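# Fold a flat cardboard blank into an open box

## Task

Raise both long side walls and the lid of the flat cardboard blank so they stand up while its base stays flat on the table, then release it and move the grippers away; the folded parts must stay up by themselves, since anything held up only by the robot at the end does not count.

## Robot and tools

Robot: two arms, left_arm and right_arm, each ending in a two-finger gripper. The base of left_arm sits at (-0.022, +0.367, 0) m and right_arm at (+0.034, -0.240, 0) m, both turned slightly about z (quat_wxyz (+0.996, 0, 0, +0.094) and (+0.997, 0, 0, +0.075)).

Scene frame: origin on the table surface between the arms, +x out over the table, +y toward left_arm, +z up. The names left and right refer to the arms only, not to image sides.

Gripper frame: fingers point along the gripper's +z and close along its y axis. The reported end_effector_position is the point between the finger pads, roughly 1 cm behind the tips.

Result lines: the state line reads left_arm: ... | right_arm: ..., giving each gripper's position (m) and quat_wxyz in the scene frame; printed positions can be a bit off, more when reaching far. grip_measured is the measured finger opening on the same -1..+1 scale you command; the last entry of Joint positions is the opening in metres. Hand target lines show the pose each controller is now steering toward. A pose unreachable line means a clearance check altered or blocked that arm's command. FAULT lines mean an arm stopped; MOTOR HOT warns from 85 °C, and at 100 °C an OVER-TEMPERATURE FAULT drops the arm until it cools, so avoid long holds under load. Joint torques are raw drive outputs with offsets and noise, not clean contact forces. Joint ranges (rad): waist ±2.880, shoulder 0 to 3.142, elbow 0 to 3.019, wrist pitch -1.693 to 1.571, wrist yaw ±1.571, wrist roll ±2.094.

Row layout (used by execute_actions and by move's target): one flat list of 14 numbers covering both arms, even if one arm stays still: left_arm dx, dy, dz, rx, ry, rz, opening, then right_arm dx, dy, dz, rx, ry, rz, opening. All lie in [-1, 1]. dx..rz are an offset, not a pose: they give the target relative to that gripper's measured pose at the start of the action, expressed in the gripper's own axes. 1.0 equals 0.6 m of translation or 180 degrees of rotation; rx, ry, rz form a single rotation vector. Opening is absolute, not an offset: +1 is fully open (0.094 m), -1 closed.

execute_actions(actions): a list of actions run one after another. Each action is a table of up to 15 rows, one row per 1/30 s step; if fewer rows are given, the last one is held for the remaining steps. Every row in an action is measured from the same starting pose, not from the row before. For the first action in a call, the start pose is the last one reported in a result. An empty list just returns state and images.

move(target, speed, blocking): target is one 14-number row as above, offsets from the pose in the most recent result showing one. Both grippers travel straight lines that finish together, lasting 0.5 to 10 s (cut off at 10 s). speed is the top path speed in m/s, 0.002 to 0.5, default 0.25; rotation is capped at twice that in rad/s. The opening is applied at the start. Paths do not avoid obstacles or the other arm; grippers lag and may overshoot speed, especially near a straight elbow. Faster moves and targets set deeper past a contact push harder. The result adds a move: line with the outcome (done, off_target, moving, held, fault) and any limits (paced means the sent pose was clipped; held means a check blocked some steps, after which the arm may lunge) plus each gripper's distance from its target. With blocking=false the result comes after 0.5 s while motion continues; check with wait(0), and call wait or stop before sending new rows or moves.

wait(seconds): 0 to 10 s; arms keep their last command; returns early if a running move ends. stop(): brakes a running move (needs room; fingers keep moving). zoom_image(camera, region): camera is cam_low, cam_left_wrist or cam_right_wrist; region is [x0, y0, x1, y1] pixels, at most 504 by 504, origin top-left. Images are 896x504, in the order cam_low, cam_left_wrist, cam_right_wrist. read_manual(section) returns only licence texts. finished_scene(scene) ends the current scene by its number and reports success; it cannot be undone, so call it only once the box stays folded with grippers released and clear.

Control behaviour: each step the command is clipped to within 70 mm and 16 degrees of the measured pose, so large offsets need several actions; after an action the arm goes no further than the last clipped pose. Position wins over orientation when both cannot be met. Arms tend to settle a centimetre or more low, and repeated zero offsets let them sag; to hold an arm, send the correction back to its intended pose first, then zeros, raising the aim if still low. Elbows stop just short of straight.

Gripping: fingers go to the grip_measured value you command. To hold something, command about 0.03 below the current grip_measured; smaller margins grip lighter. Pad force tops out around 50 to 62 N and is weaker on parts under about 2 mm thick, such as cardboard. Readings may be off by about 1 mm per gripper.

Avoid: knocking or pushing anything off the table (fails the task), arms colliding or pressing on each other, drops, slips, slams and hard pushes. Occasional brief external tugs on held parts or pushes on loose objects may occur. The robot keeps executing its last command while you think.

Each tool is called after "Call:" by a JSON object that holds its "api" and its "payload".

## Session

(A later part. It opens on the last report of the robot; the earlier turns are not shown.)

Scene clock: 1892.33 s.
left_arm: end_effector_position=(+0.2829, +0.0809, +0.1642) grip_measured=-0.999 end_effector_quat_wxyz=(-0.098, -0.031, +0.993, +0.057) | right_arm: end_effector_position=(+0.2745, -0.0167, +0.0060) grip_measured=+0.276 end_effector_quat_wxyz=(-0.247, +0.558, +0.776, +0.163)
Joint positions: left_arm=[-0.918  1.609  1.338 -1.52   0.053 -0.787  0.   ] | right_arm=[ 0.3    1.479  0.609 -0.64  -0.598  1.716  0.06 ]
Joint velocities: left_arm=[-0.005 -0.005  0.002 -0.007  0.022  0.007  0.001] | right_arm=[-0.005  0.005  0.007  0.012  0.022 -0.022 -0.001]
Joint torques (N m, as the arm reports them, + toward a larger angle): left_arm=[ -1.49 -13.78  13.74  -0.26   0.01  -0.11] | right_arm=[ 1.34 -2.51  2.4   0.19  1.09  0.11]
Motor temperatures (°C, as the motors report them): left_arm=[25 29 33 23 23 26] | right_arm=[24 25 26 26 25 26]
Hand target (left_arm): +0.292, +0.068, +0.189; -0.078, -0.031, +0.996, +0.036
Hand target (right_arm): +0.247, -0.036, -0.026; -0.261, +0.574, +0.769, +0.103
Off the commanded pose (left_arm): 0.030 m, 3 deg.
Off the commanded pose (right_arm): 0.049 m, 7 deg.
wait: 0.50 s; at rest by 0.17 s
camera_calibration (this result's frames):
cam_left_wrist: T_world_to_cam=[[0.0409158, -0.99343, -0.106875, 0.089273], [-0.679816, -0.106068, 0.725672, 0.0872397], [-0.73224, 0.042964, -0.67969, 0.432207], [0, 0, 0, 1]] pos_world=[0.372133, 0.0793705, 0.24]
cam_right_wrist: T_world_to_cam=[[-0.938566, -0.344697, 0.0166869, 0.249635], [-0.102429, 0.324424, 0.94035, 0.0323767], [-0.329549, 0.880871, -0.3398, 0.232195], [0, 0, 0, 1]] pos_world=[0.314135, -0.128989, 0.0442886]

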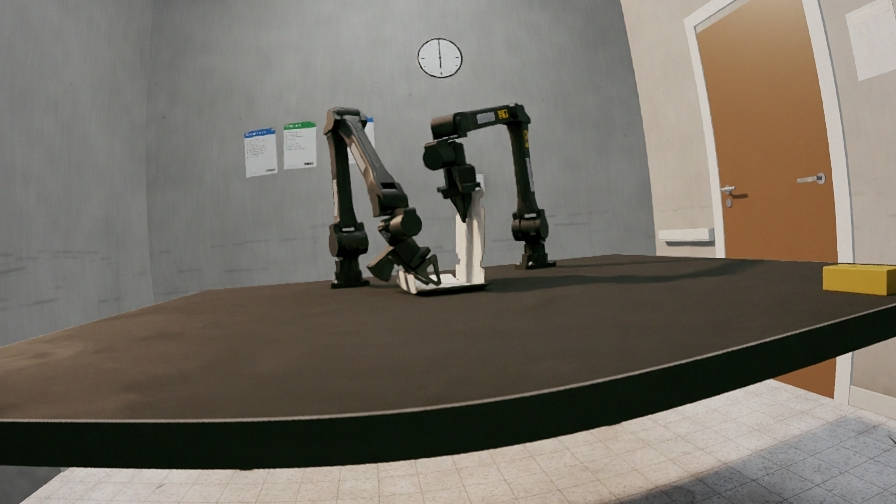

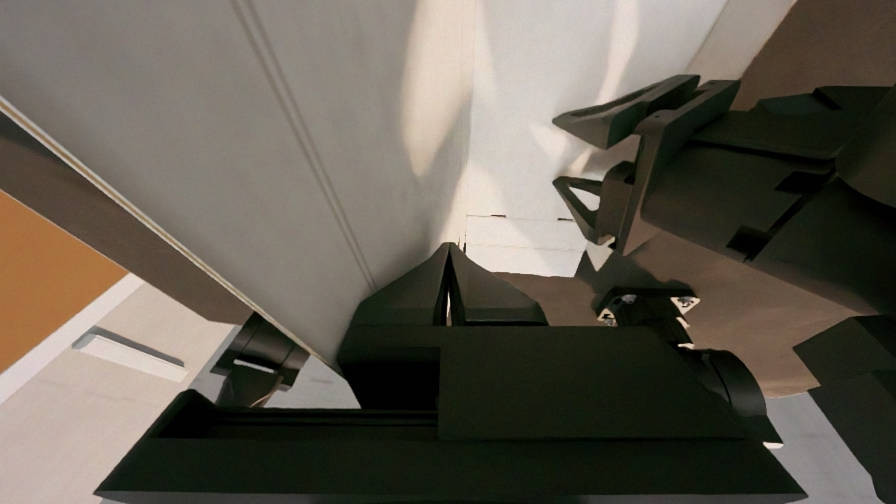

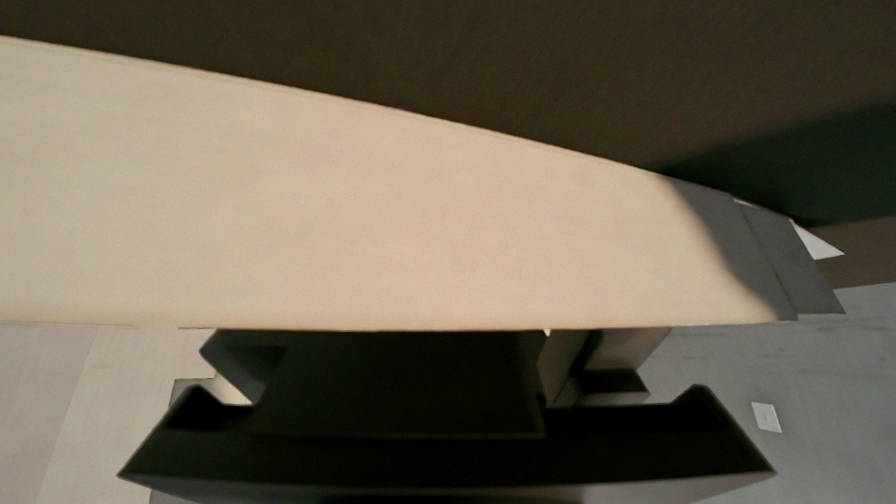

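Call:
{"api": "execute_actions", "payload": {"actions": [[[-0.0045,-0.020,-0.049,0.015,-0.014,0,-1,-0.049,-0.048,0.045,0.031,-0.015,0.022,0.277],[-0.004,-0.023,-0.052,0.017,-0.017,0,-1,-0.049,-0.048,0.045,0.031,-0.015,0.022,0.277],[-0.003,-0.028,-0.057,0.020,-0.021,0,-1,-0.049,-0.048,0.045,0.031,-0.015,0.022,0.277],[-0.002,-0.033,-0.062,0.023,-0.026,0,-1,-0.049,-0.048,0.045,0.031,-0.015,0.022,0.277],[-0.001,-0.039,-0.067,0.026,-0.031,0,-1,-0.049,-0.048,0.045,0.031,-0.015,0.022,0.277],[0.000,-0.045,-0.073,0.029,-0.036,0,-1,-0.049,-0.048,0.045,0.031,-0.015,0.022,0.277],[0.001,-0.051,-0.079,0.032,-0.041,0,-1,-0.049,-0.048,0.045,0.031,-0.015,0.022,0.277],[0.002,-0.057,-0.085,0.035,-0.046,0,-1,-0.049,-0.048,0.045,0.031,-0.015,0.022,0.277],[0.003,-0.063,-0.091,0.038,-0.051,0,-1,-0.049,-0.048,0.045,0.031,-0.015,0.022,0.277],[0.004,-0.069,-0.096,0.041,-0.056,0,-1,-0.049,-0.048,0.045,0.031,-0.015,0.022,0.277],[0.005,-0.074,-0.101,0.044,-0.061,0,-1,-0.049,-0.048,0.045,0.031,-0.015,0.022,0.277],[0.006,-0.078,-0.105,0.046,-0.064,0,-1,-0.049,-0.048,0.045,0.031,-0.015,0.022,0.277],[0.006,-0.082,-0.109,0.048,-0.067,0,-1,-0.049,-0.048,0.045,0.031,-0.015,0.022,0.277],[0.007,-0.084,-0.111,0.049,-0.069,0,-1,-0.049,-0.048,0.045,0.031,-0.015,0.022,0.277],[0.007,-0.085,-0.112,0.050,-0.070,0,-1,-0.049,-0.048,0.045,0.031,-0.015,0.022,0.277]]]}}

Call:
{"api": "wait", "payload": {"seconds": 0.6}}

Call:
{"api": "zoom_image", "payload": {"camera": "cam_low", "region": [360, 130, 540, 310]}}

Scene clock: 1928.00 s.
left_arm: end_effector_position=(+0.2803, +0.0453, +0.1869) grip_measured=-0.999 end_effector_quat_wxyz=(-0.031, -0.024, +0.999, +0.020) | right_arm: end_effector_position=(+0.2745, -0.0167, +0.0060) grip_measured=+0.276 end_effector_quat_wxyz=(-0.247, +0.558, +0.776, +0.163)
Joint positions: left_arm=[-0.996  1.56   1.355 -1.437  0.018 -0.855  0.   ] | right_arm=[ 0.3    1.479  0.609 -0.64  -0.598  1.716  0.06 ]
Joint velocities: left_arm=[-0.19  -0.151  0.139  0.149 -0.125 -0.125  0.   ] | right_arm=[-0.015 -0.024 -0.022 -0.002 -0.051 -0.051 -0.   ]
Joint torques (N m, as the arm reports them, + toward a larger angle): left_arm=[ -0.87 -14.23  14.11   1.12  -0.42  -0.15] | right_arm=[ 1.37 -2.54  2.4   0.19  1.1   0.11]
Motor temperatures (°C, as the motors report them): left_arm=[25 29 37 23 23 26] | right_arm=[24 25 26 26 25 26]
Hand target (left_arm): +0.292, +0.025, +0.226; +0.012, -0.033, +0.999, -0.022
Hand target (right_arm): +0.247, -0.036, -0.026; -0.261, +0.574, +0.769, +0.103
Off the commanded pose (left_arm): 0.046 m, 7 deg.
Off the commanded pose (right_arm): 0.049 m, 7 deg.
camera_calibration (this result's frames):
cam_left_wrist: T_world_to_cam=[[0.0352409, -0.99888, -0.0315735, 0.0442054], [-0.773562, -0.0472671, 0.631955, 0.106394], [-0.63274, 0.00215339, -0.774361, 0.438939], [0, 0, 0, 1]] pos_world=[0.358479, 0.0482396, 0.274057]
cam_right_wrist: T_world_to_cam=[[-0.938566, -0.344697, 0.0166869, 0.249635], [-0.102429, 0.324424, 0.94035, 0.0323767], [-0.329549, 0.880871, -0.3398, 0.232195], [0, 0, 0, 1]] pos_world=[0.314135, -0.128989, 0.0442886]

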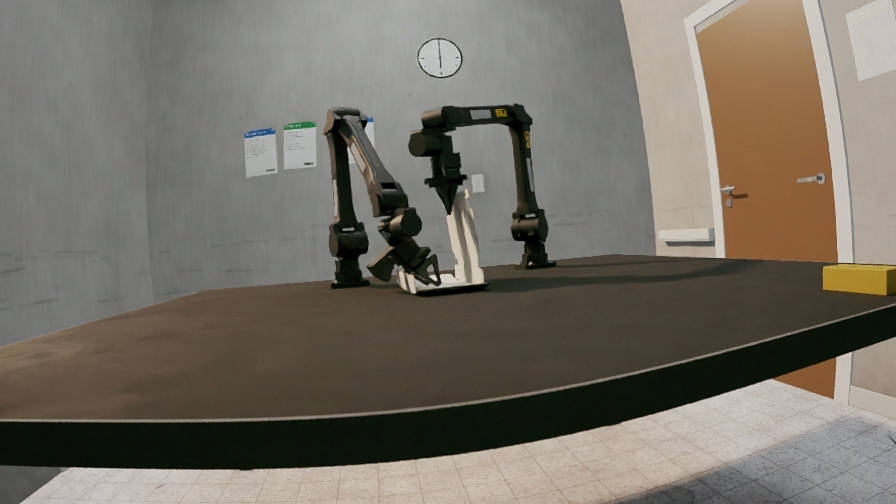

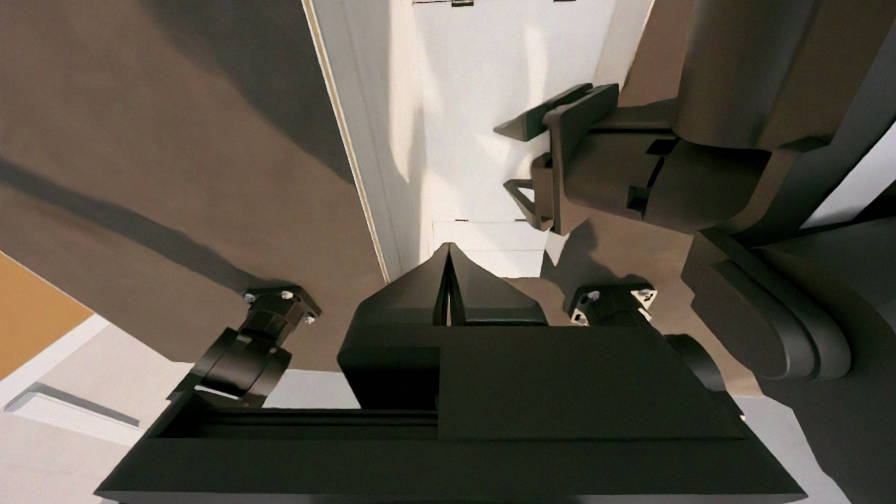

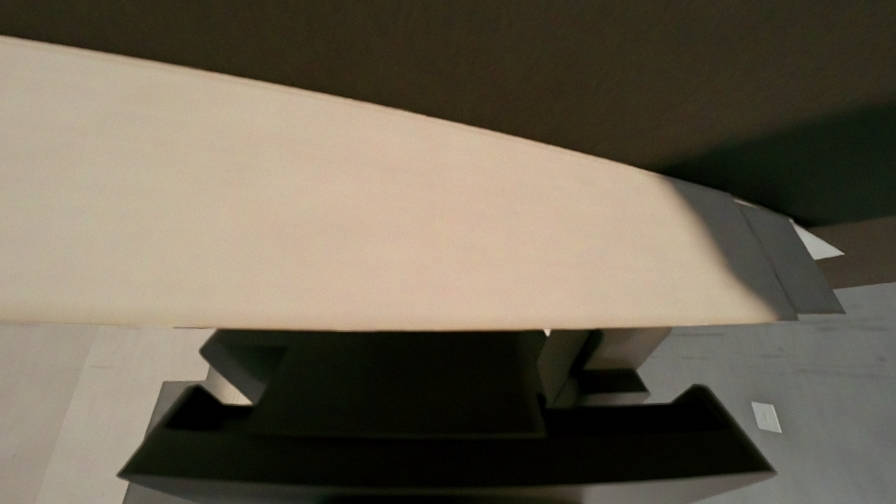

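Scene clock: 1928.60 s.
left_arm: end_effector_position=(+0.2808, +0.0388, +0.1964) grip_measured=-0.999 end_effector_quat_wxyz=(-0.018, -0.028, +0.999, +0.009) | right_arm: end_effector_position=(+0.2745, -0.0167, +0.0060) grip_measured=+0.276 end_effector_quat_wxyz=(-0.247, +0.558, +0.776, +0.163)
Joint positions: left_arm=[-1.006  1.546  1.366 -1.428  0.015 -0.875  0.   ] | right_arm=[ 0.3    1.479  0.609 -0.64  -0.598  1.716  0.06 ]
Joint velocities: left_arm=[-0.005 -0.015  0.012  0.007 -0.066 -0.037  0.001] | right_arm=[-0.005 -0.024 -0.012  0.007 -0.095  0.007  0.   ]
Joint torques (N m, as the arm reports them, + toward a larger angle): left_arm=[ -1.02 -14.28  14.06   1.03  -0.4   -0.18] | right_arm=[ 1.36 -2.52  2.41  0.19  1.1   0.11]
Motor temperatures (°C, as the motors report them): left_arm=[25 29 37 23 23 26] | right_arm=[24 25 26 26 25 26]
Hand target (left_arm): +0.292, +0.025, +0.226; +0.012, -0.033, +0.999, -0.022
Hand target (right_arm): +0.247, -0.036, -0.026; -0.261, +0.574, +0.769, +0.103
Off the commanded pose (left_arm): 0.035 m, 5 deg.
Off the commanded pose (right_arm): 0.049 m, 7 deg.
wait: 0.60 s; at rest by 0.30 s
camera_calibration (this result's frames):
cam_left_wrist: T_world_to_cam=[[0.0450888, -0.99894, -0.00921986, 0.0308437], [-0.789566, -0.0412894, 0.612275, 0.10854], [-0.612007, -0.0203271, -0.790591, 0.444816], [0, 0, 0, 1]] pos_world=[0.356539, 0.0443344, 0.285496]
cam_right_wrist: T_world_to_cam=[[-0.938566, -0.344697, 0.0166869, 0.249635], [-0.102429, 0.324424, 0.94035, 0.0323767], [-0.329549, 0.880871, -0.3398, 0.232195], [0, 0, 0, 1]] pos_world=[0.314135, -0.128989, 0.0442886]

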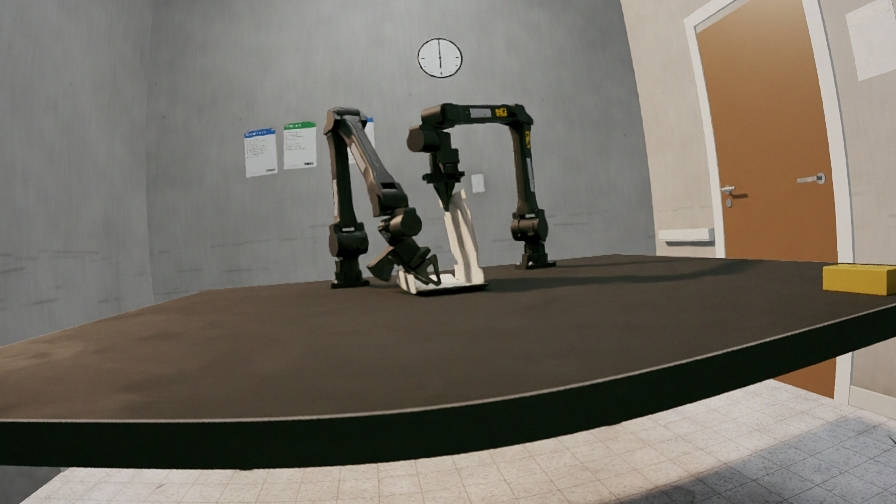

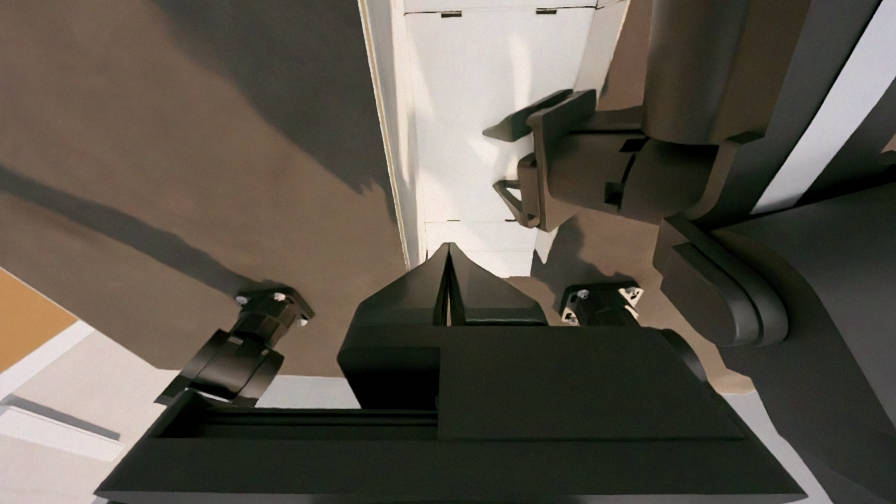

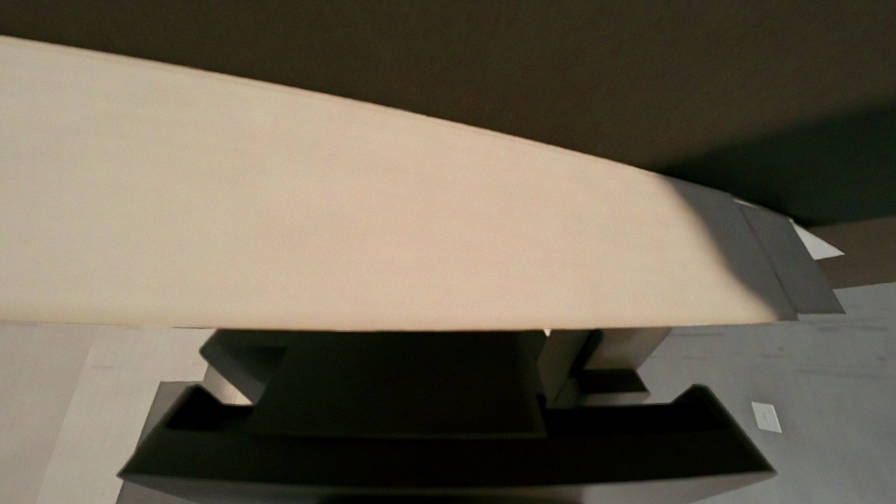

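Region (360, 130, 540, 310) of cam_low's 896x504 image, scaled by 2.800, with more detail than that image has.

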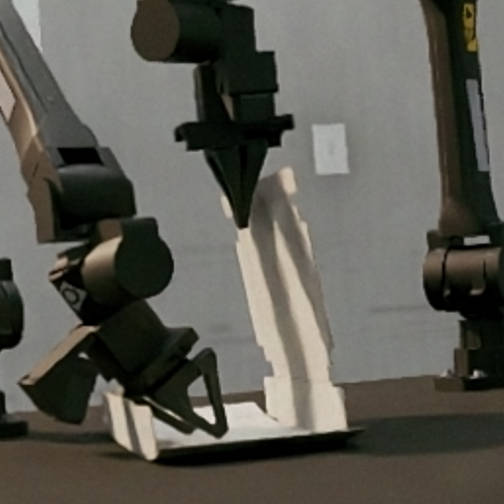

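Call:
{"api": "execute_actions", "payload": {"actions": [[[-0.0155,-0.025,-0.051,0.022,-0.0185,-0.003,-1,-0.049,-0.048,0.045,0.031,-0.015,0.022,0.277],[-0.0155,-0.0275,-0.052,0.024,-0.0185,-0.003,-1,-0.049,-0.048,0.045,0.031,-0.015,0.022,0.277],[-0.0155,-0.031,-0.053,0.027,-0.0185,-0.003,-1,-0.049,-0.048,0.045,0.031,-0.015,0.022,0.277],[-0.0155,-0.035,-0.055,0.031,-0.0185,-0.003,-1,-0.049,-0.048,0.045,0.031,-0.015,0.022,0.277],[-0.0155,-0.039,-0.057,0.035,-0.0185,-0.003,-1,-0.049,-0.048,0.045,0.031,-0.015,0.022,0.277],[-0.0155,-0.0435,-0.059,0.039,-0.0185,-0.003,-1,-0.049,-0.048,0.045,0.031,-0.015,0.022,0.277],[-0.015,-0.048,-0.0605,0.043,-0.0185,-0.003,-1,-0.049,-0.048,0.045,0.031,-0.015,0.022,0.277],[-0.015,-0.0525,-0.062,0.047,-0.0185,-0.003,-1,-0.049,-0.048,0.045,0.031,-0.015,0.022,0.277],[-0.015,-0.057,-0.064,0.051,-0.0185,-0.003,-1,-0.049,-0.048,0.045,0.031,-0.015,0.022,0.277],[-0.015,-0.061,-0.066,0.054,-0.0185,-0.003,-1,-0.049,-0.048,0.045,0.031,-0.015,0.022,0.277],[-0.015,-0.065,-0.068,0.058,-0.0185,-0.003,-1,-0.049,-0.048,0.045,0.031,-0.015,0.022,0.277],[-0.015,-0.068,-0.069,0.061,-0.0185,-0.003,-1,-0.049,-0.048,0.045,0.031,-0.015,0.022,0.277],[-0.015,-0.0705,-0.070,0.063,-0.0185,-0.003,-1,-0.049,-0.048,0.045,0.031,-0.015,0.022,0.277],[-0.015,-0.072,-0.071,0.064,-0.0185,-0.003,-1,-0.049,-0.048,0.045,0.031,-0.015,0.022,0.277],[-0.015,-0.073,-0.071,0.065,-0.0185,-0.003,-1,-0.049,-0.048,0.045,0.031,-0.015,0.022,0.277]]]}}

Call:
{"api": "wait", "payload": {"seconds": 0.8}}

Call:
{"api": "zoom_image", "payload": {"camera": "cam_low", "region": [360, 130, 540, 310]}}

Scene clock: 1959.77 s.
left_arm: end_effector_position=(+0.2836, +0.0153, +0.1984) grip_measured=-0.999 end_effector_quat_wxyz=(-0.022, -0.034, +0.998, -0.048) | right_arm: end_effector_position=(+0.2745, -0.0167, +0.0060) grip_measured=+0.276 end_effector_quat_wxyz=(-0.247, +0.558, +0.776, +0.163)
Joint positions: left_arm=[-1.006  1.544  1.366 -1.349  0.096 -0.89   0.   ] | right_arm=[ 0.3    1.479  0.609 -0.64  -0.598  1.716  0.06 ]
Joint velocities: left_arm=[-0.005 -0.005 -0.002  0.125  0.022  0.007 -0.002] | right_arm=[ 0.005 -0.024 -0.017  0.007  0.037  0.022  0.   ]
Joint torques (N m, as the arm reports them, + toward a larger angle): left_arm=[ -2.28 -15.44  14.52   1.16   0.1   -0.15] | right_arm=[ 1.37 -2.52  2.4   0.18  1.1   0.11]
Motor temperatures (°C, as the motors report them): left_arm=[25 29 38 23 23 26] | right_arm=[24 25 26 26 25 26]
Hand target (left_arm): +0.292, -0.003, +0.238; +0.012, -0.035, +0.995, -0.093
Hand target (right_arm): +0.247, -0.036, -0.026; -0.261, +0.574, +0.769, +0.103
Off the commanded pose (left_arm): 0.046 m, 7 deg.
Off the commanded pose (right_arm): 0.049 m, 7 deg.
camera_calibration (this result's frames):
cam_left_wrist: T_world_to_cam=[[0.0598855, -0.9927, 0.104692, -0.0196538], [-0.786462, 0.0176666, 0.617386, 0.105786], [-0.614729, -0.119309, -0.779663, 0.447749], [0, 0, 0, 1]] pos_world=[0.359618, 0.0320411, 0.28584]
cam_right_wrist: T_world_to_cam=[[-0.938566, -0.344697, 0.0166869, 0.249635], [-0.102429, 0.324424, 0.94035, 0.0323767], [-0.329549, 0.880871, -0.3398, 0.232195], [0, 0, 0, 1]] pos_world=[0.314135, -0.128989, 0.0442886]

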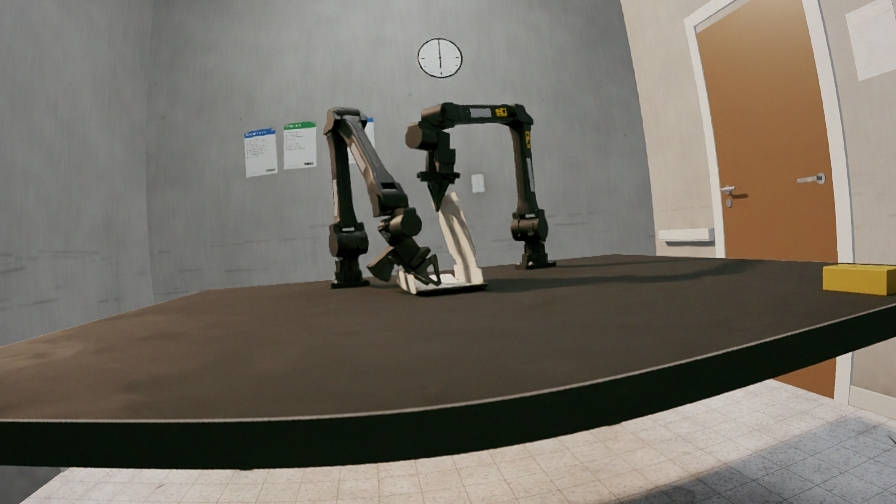

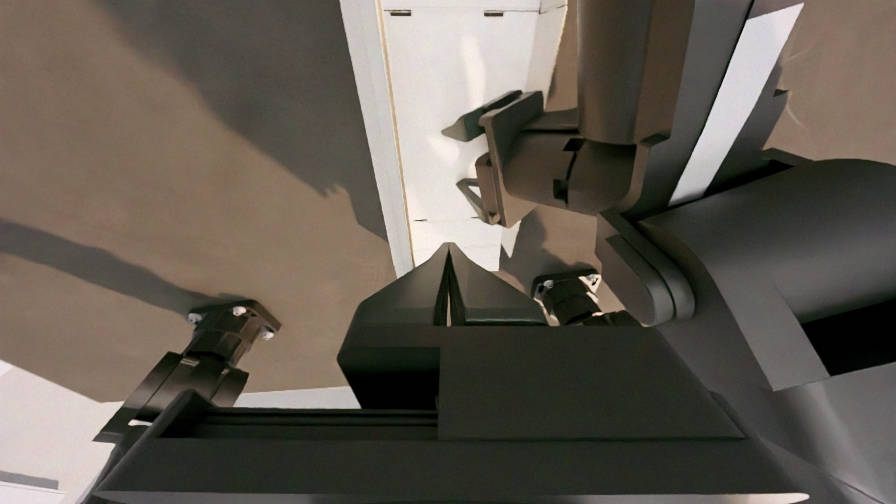

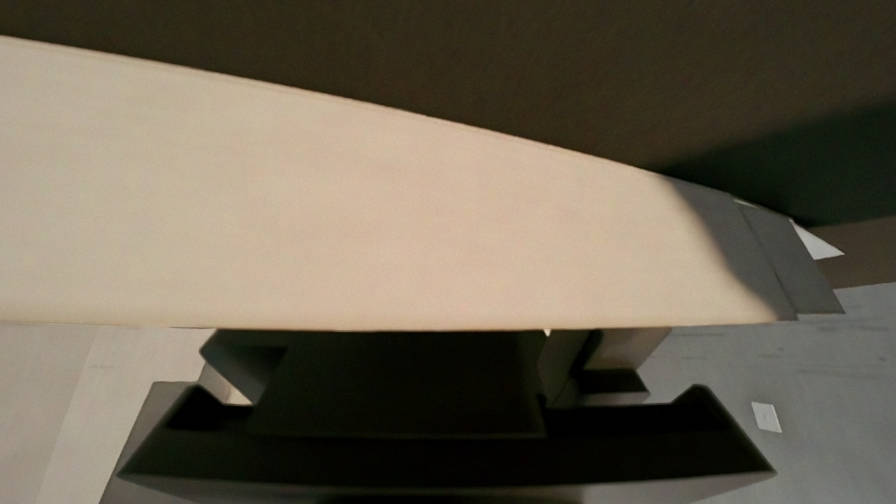

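Scene clock: 1960.57 s.
left_arm: end_effector_position=(+0.2844, +0.0140, +0.1995) grip_measured=-0.999 end_effector_quat_wxyz=(-0.020, -0.037, +0.998, -0.052) | right_arm: end_effector_position=(+0.2745, -0.0167, +0.0060) grip_measured=+0.276 end_effector_quat_wxyz=(-0.247, +0.558, +0.776, +0.163)
Joint positions: left_arm=[-1.006  1.541  1.366 -1.342  0.098 -0.895  0.   ] | right_arm=[ 0.3    1.479  0.609 -0.64  -0.598  1.716  0.06 ]
Joint velocities: left_arm=[ 0.005 -0.015 -0.007 -0.017  0.022 -0.007  0.   ] | right_arm=[-0.005 -0.005 -0.007 -0.007  0.095  0.037 -0.   ]
Joint torques (N m, as the arm reports them, + toward a larger angle): left_arm=[ -1.63 -15.37  14.66   1.27   0.07  -0.13] | right_arm=[ 1.34 -2.51  2.41  0.2   1.09  0.11]
Motor temperatures (°C, as the motors report them): left_arm=[25 29 38 23 23 26] | right_arm=[24 25 26 26 25 26]
Hand target (left_arm): +0.292, -0.003, +0.238; +0.012, -0.035, +0.995, -0.093
Hand target (right_arm): +0.247, -0.036, -0.026; -0.261, +0.574, +0.769, +0.103
Off the commanded pose (left_arm): 0.044 m, 6 deg.
Off the commanded pose (right_arm): 0.049 m, 7 deg.
wait: 0.80 s; at rest by 0.20 s
camera_calibration (this result's frames):
cam_left_wrist: T_world_to_cam=[[0.064592, -0.991529, 0.112683, -0.0240948], [-0.789216, 0.018348, 0.613842, 0.107223], [-0.61071, -0.12858, -0.781345, 0.448286], [0, 0, 0, 1]] pos_world=[0.359951, 0.0317828, 0.287163]
cam_right_wrist: T_world_to_cam=[[-0.938566, -0.344697, 0.0166869, 0.249635], [-0.102429, 0.324424, 0.94035, 0.0323767], [-0.329549, 0.880871, -0.3398, 0.232195], [0, 0, 0, 1]] pos_world=[0.314135, -0.128989, 0.0442886]

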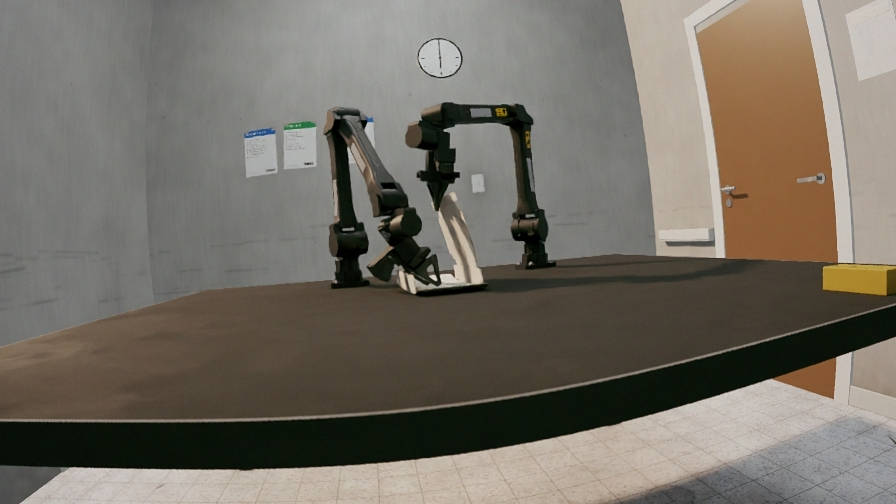

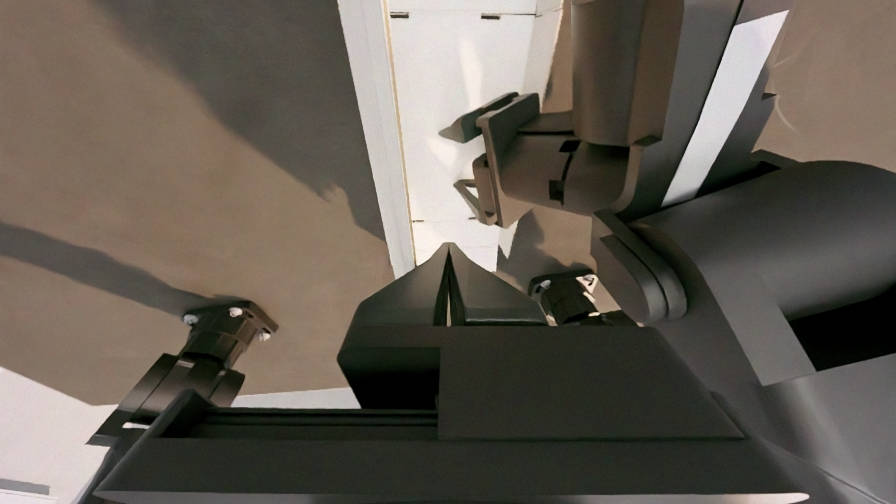

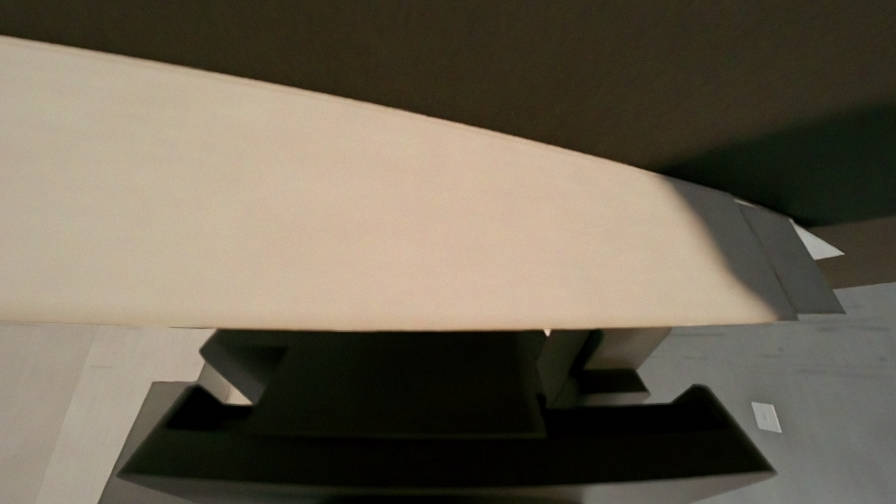

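Region (360, 130, 540, 310) of cam_low's 896x504 image, scaled by 2.800, with more detail than that image has.

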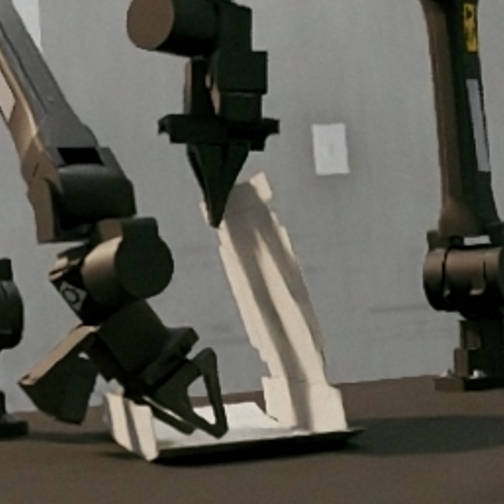

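Call:
{"api": "execute_actions", "payload": {"actions": [[[-0.008,-0.038,-0.060,0.029,-0.019,0.003,-1,-0.049,-0.048,0.045,0.031,-0.015,0.022,0.277],[-0.008,-0.041,-0.060,0.032,-0.019,0.003,-1,-0.049,-0.048,0.045,0.031,-0.015,0.022,0.277],[-0.008,-0.045,-0.060,0.037,-0.019,0.003,-1,-0.049,-0.048,0.045,0.031,-0.015,0.022,0.277],[-0.008,-0.050,-0.060,0.042,-0.019,0.003,-1,-0.049,-0.048,0.045,0.031,-0.015,0.022,0.277],[-0.008,-0.055,-0.060,0.047,-0.019,0.003,-1,-0.049,-0.048,0.045,0.031,-0.015,0.022,0.277],[-0.008,-0.060,-0.061,0.053,-0.019,0.003,-1,-0.049,-0.048,0.045,0.031,-0.015,0.022,0.277],[-0.008,-0.064,-0.061,0.058,-0.019,0.003,-1,-0.049,-0.048,0.045,0.031,-0.015,0.022,0.277],[-0.008,-0.068,-0.062,0.062,-0.019,0.003,-1,-0.049,-0.048,0.045,0.031,-0.015,0.022,0.277],[-0.008,-0.071,-0.062,0.065,-0.019,0.003,-1,-0.049,-0.048,0.045,0.031,-0.015,0.022,0.277],[-0.008,-0.073,-0.062,0.067,-0.019,0.003,-1,-0.049,-0.048,0.045,0.031,-0.015,0.022,0.277]]]}}

Call:
{"api": "wait", "payload": {"seconds": 1.0}}

Call:
{"api": "zoom_image", "payload": {"camera": "cam_low", "region": [390, 170, 520, 300]}}

Scene clock: 2007.97 s.
left_arm: end_effector_position=(+0.2916, -0.0139, +0.2145) grip_measured=-0.999 end_effector_quat_wxyz=(-0.008, -0.037, +0.991, -0.128) | right_arm: end_effector_position=(+0.2745, -0.0167, +0.0060) grip_measured=+0.276 end_effector_quat_wxyz=(-0.247, +0.558, +0.776, +0.163)
Joint positions: left_arm=[-1.006  1.52   1.366 -1.23   0.179 -0.91   0.   ] | right_arm=[ 0.3    1.479  0.609 -0.64  -0.598  1.716  0.06 ]
Joint velocities: left_arm=[ 0.005 -0.005  0.007  0.032  0.022  0.022  0.   ] | right_arm=[-0.005 -0.024  0.002  0.012  0.081 -0.066 -0.001]
Joint torques (N m, as the arm reports them, + toward a larger angle): left_arm=[ -1.87 -15.36  12.22   1.6    0.13  -0.15] | right_arm=[ 1.33 -2.52  2.42  0.19  1.09  0.11]
Motor temperatures (°C, as the motors report them): left_arm=[25 30 39 23 23 26] | right_arm=[24 25 26 26 25 26]
Hand target (left_arm): +0.293, -0.025, +0.241; +0.012, -0.036, +0.987, -0.156
Hand target (right_arm): +0.247, -0.036, -0.026; -0.261, +0.574, +0.769, +0.103
Off the commanded pose (left_arm): 0.029 m, 4 deg.
Off the commanded pose (right_arm): 0.049 m, 7 deg.
camera_calibration (this result's frames):
cam_left_wrist: T_world_to_cam=[[0.0643138, -0.962607, 0.263156, -0.0856117], [-0.807176, 0.104882, 0.580919, 0.117732], [-0.586797, -0.249774, -0.770248, 0.449717], [0, 0, 0, 1]] pos_world=[0.364429, 0.0175695, 0.30053]
cam_right_wrist: T_world_to_cam=[[-0.938566, -0.344697, 0.0166869, 0.249635], [-0.102429, 0.324424, 0.94035, 0.0323767], [-0.329549, 0.880871, -0.3398, 0.232195], [0, 0, 0, 1]] pos_world=[0.314135, -0.128989, 0.0442886]

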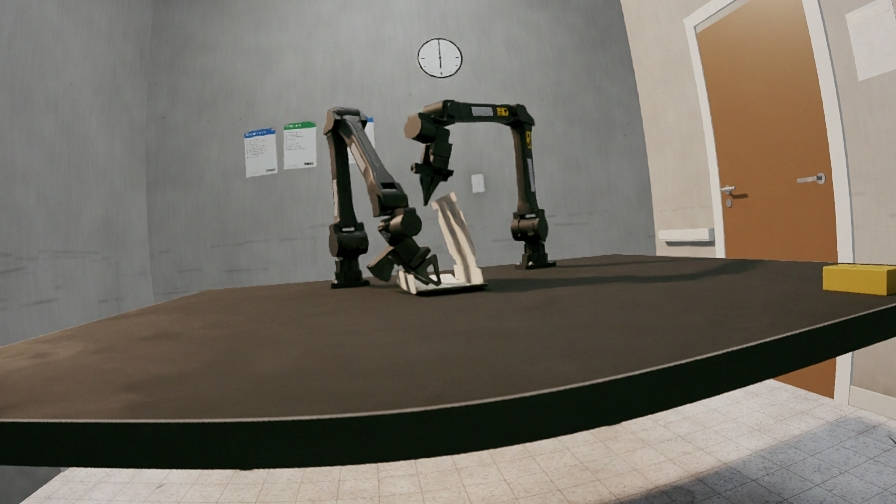

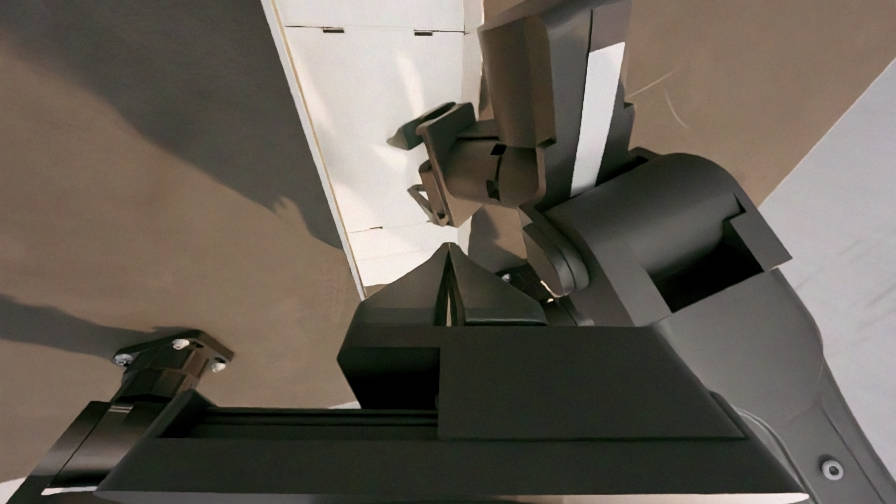

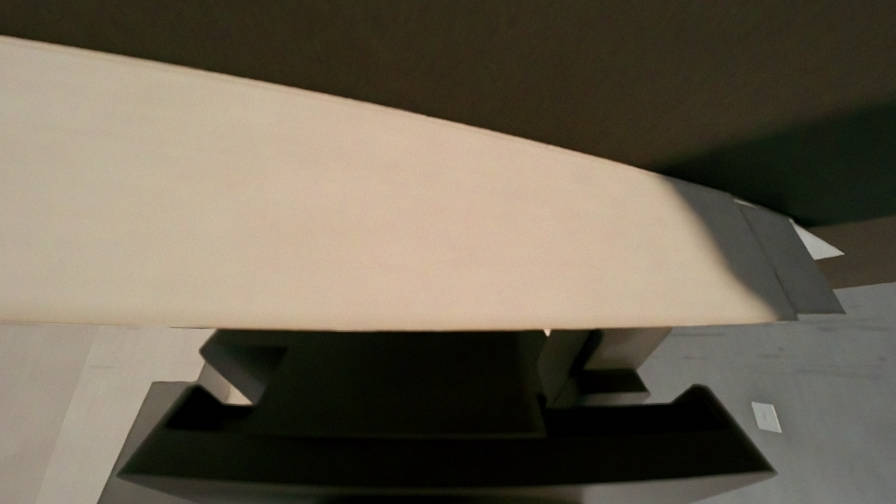

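Scene clock: 2008.97 s.
left_arm: end_effector_position=(+0.2917, -0.0141, +0.2145) grip_measured=-0.999 end_effector_quat_wxyz=(-0.008, -0.039, +0.991, -0.129) | right_arm: end_effector_position=(+0.2745, -0.0167, +0.0060) grip_measured=+0.276 end_effector_quat_wxyz=(-0.247, +0.558, +0.776, +0.163)
Joint positions: left_arm=[-1.006  1.52   1.366 -1.229  0.179 -0.914  0.   ] | right_arm=[ 0.3    1.479  0.609 -0.64  -0.598  1.716  0.06 ]
Joint velocities: left_arm=[-0.015 -0.005  0.007  0.007 -0.066  0.081 -0.   ] | right_arm=[ 0.005 -0.005 -0.012  0.012  0.051  0.022 -0.001]
Joint torques (N m, as the arm reports them, + toward a larger angle): left_arm=[ -2.11 -14.61  12.16   1.47   0.14  -0.12] | right_arm=[ 1.37 -2.53  2.4   0.19  1.09  0.11]
Motor temperatures (°C, as the motors report them): left_arm=[25 30 39 23 23 26] | right_arm=[24 25 26 26 25 26]
Hand target (left_arm): +0.293, -0.025, +0.241; +0.012, -0.036, +0.987, -0.156
Hand target (right_arm): +0.247, -0.036, -0.026; -0.261, +0.574, +0.769, +0.103
Off the commanded pose (left_arm): 0.029 m, 4 deg.
Off the commanded pose (right_arm): 0.049 m, 7 deg.
wait: 1.00 s; at rest by 0.17 s
camera_calibration (this result's frames):
cam_left_wrist: T_world_to_cam=[[0.0675334, -0.962173, 0.263936, -0.08693], [-0.807466, 0.102676, 0.58091, 0.117929], [-0.586036, -0.25235, -0.769988, 0.449503], [0, 0, 0, 1]] pos_world=[0.364519, 0.0176818, 0.300549]
cam_right_wrist: T_world_to_cam=[[-0.938566, -0.344697, 0.0166869, 0.249635], [-0.102429, 0.324424, 0.94035, 0.0323767], [-0.329549, 0.880871, -0.3398, 0.232195], [0, 0, 0, 1]] pos_world=[0.314135, -0.128989, 0.0442886]

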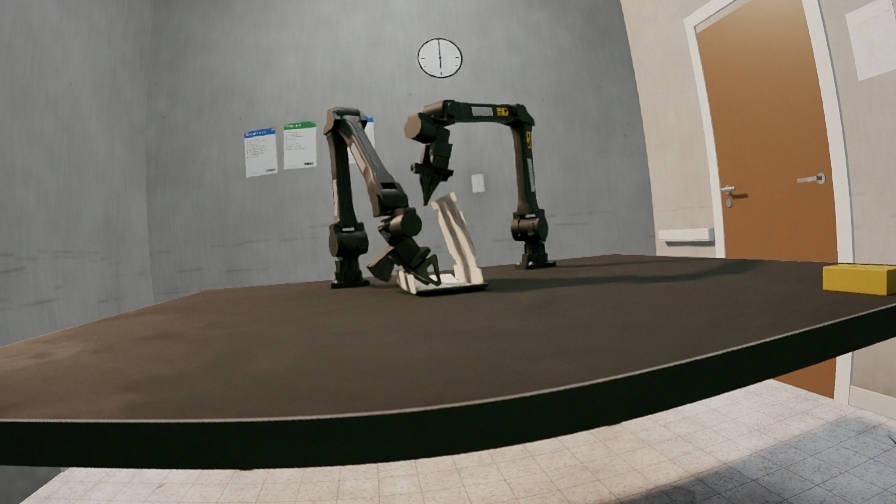

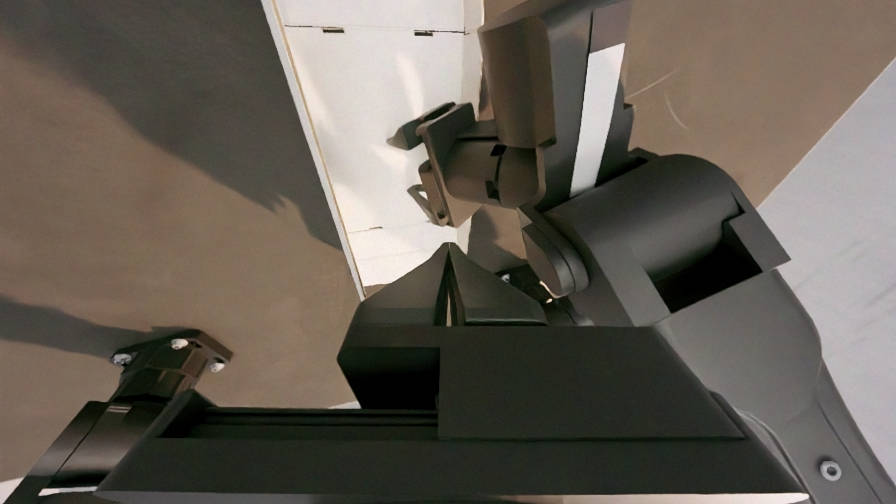

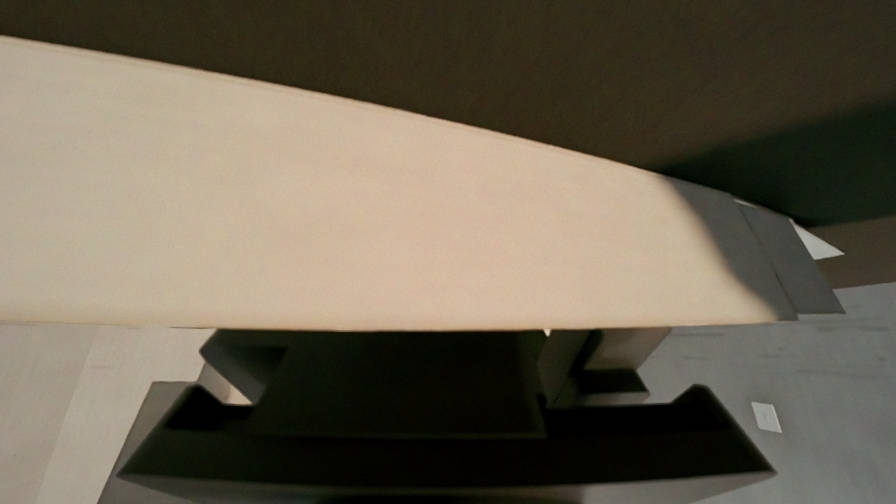

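Region (390, 170, 520, 300) of cam_low's 896x504 image, scaled by 3.877, with more detail than that image has.

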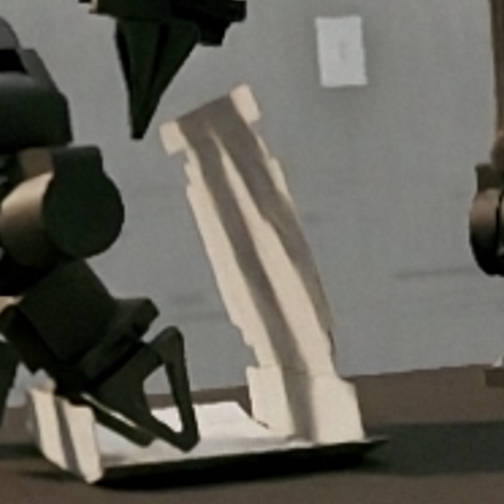

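Call:
{"api": "move", "payload": {"target": [-0.006,0.318,-0.030,-0.167,0,0,-1,-0.049,-0.048,0.045,0.031,-0.015,0.022,0.277], "speed": 0.25}}

Call:
{"api": "zoom_image", "payload": {"camera": "cam_low", "region": [380, 130, 560, 310]}}

Scene clock: 2060.80 s.
left_arm: end_effector_position=(+0.2850, +0.1680, +0.1730) grip_measured=-0.999 end_effector_quat_wxyz=(-0.019, -0.038, +0.990, +0.137) | right_arm: end_effector_position=(+0.2743, -0.0165, +0.0061) grip_measured=+0.276 end_effector_quat_wxyz=(-0.248, +0.557, +0.775, +0.164)
Joint positions: left_arm=[-0.847  1.46   1.185 -1.504 -0.184 -0.756  0.   ] | right_arm=[ 0.299  1.48   0.609 -0.64  -0.602  1.714  0.06 ]
Joint velocities: left_arm=[-0.015 -0.015  0.007  0.002 -0.022  0.11  -0.   ] | right_arm=[-0.015  0.015  0.002 -0.012  0.007  0.125  0.   ]
Joint torques (N m, as the arm reports them, + toward a larger angle): left_arm=[ -0.04 -13.34   8.29  -0.23  -0.57   0.09] | right_arm=[ 1.43 -2.61  2.4   0.18  1.27  0.12]
Motor temperatures (°C, as the motors report them): left_arm=[25 30 38 23 23 26] | right_arm=[24 25 26 26 25 26]
Hand target (left_arm): +0.283, +0.175, +0.182; -0.014, -0.035, +0.990, +0.134
Hand target (right_arm): +0.247, -0.036, -0.026; -0.261, +0.574, +0.770, +0.103
Off the commanded pose (left_arm): 0.013 m, 1 deg.
Off the commanded pose (right_arm): 0.049 m, 7 deg.
move: off_target (left_arm, right_arm)
camera_calibration (this result's frames):
cam_left_wrist: T_world_to_cam=[[0.0586485, -0.963218, -0.262245, 0.193388], [-0.782109, -0.207586, 0.587548, 0.161655], [-0.620375, 0.170645, -0.765516, 0.397482], [0, 0, 0, 1]] pos_world=[0.361678, 0.152004, 0.260013]
cam_right_wrist: T_world_to_cam=[[-0.93818, -0.345725, 0.0171153, 0.249389], [-0.101186, 0.321199, 0.941591, 0.0318447], [-0.331029, 0.881649, -0.336325, 0.232329], [0, 0, 0, 1]] pos_world=[0.314102, -0.128841, 0.0438851]

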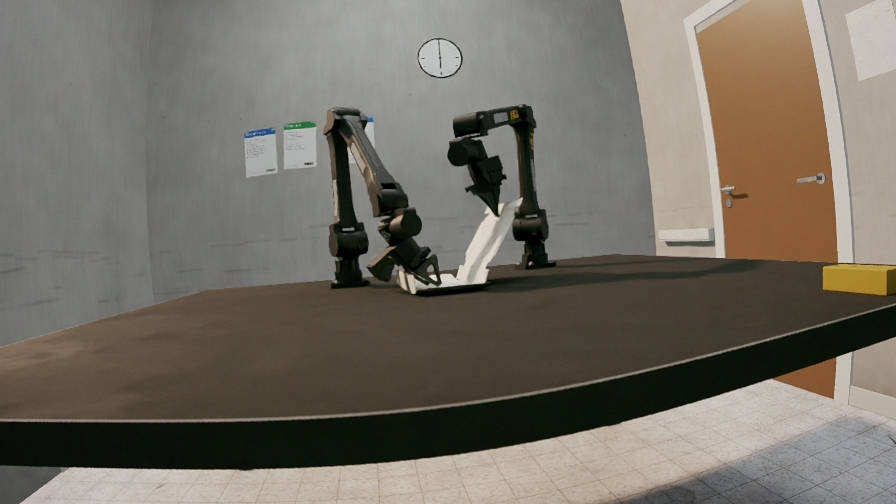

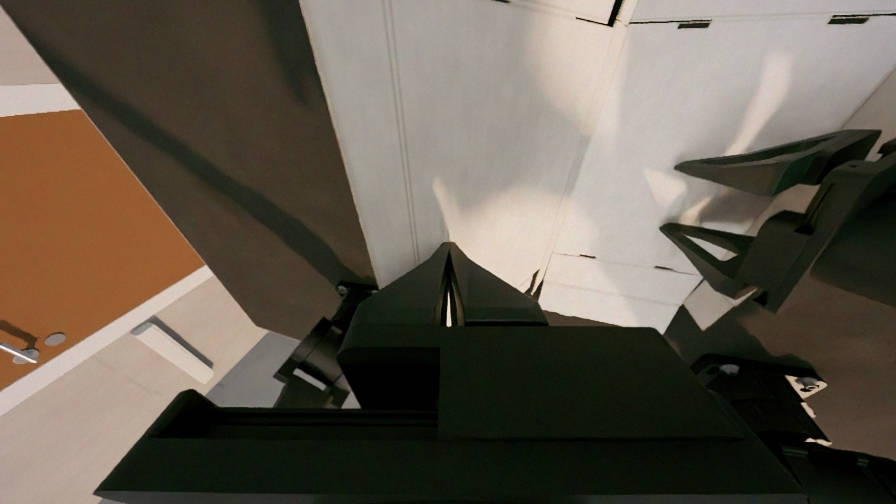

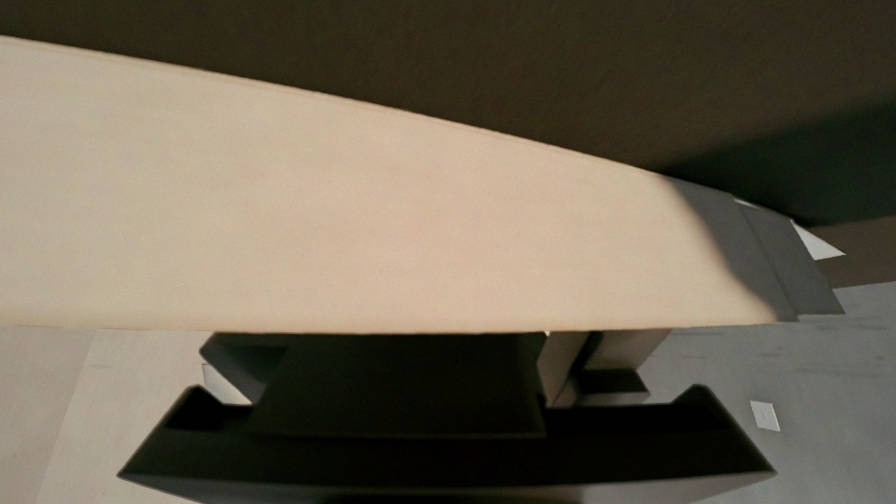

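Region (380, 130, 560, 310) of cam_low's 896x504 image, scaled by 2.800, with more detail than that image has.

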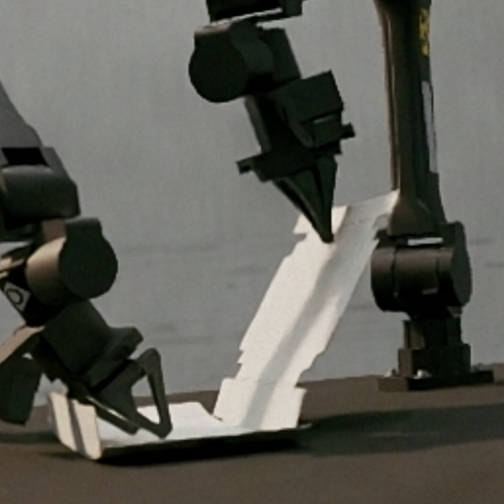

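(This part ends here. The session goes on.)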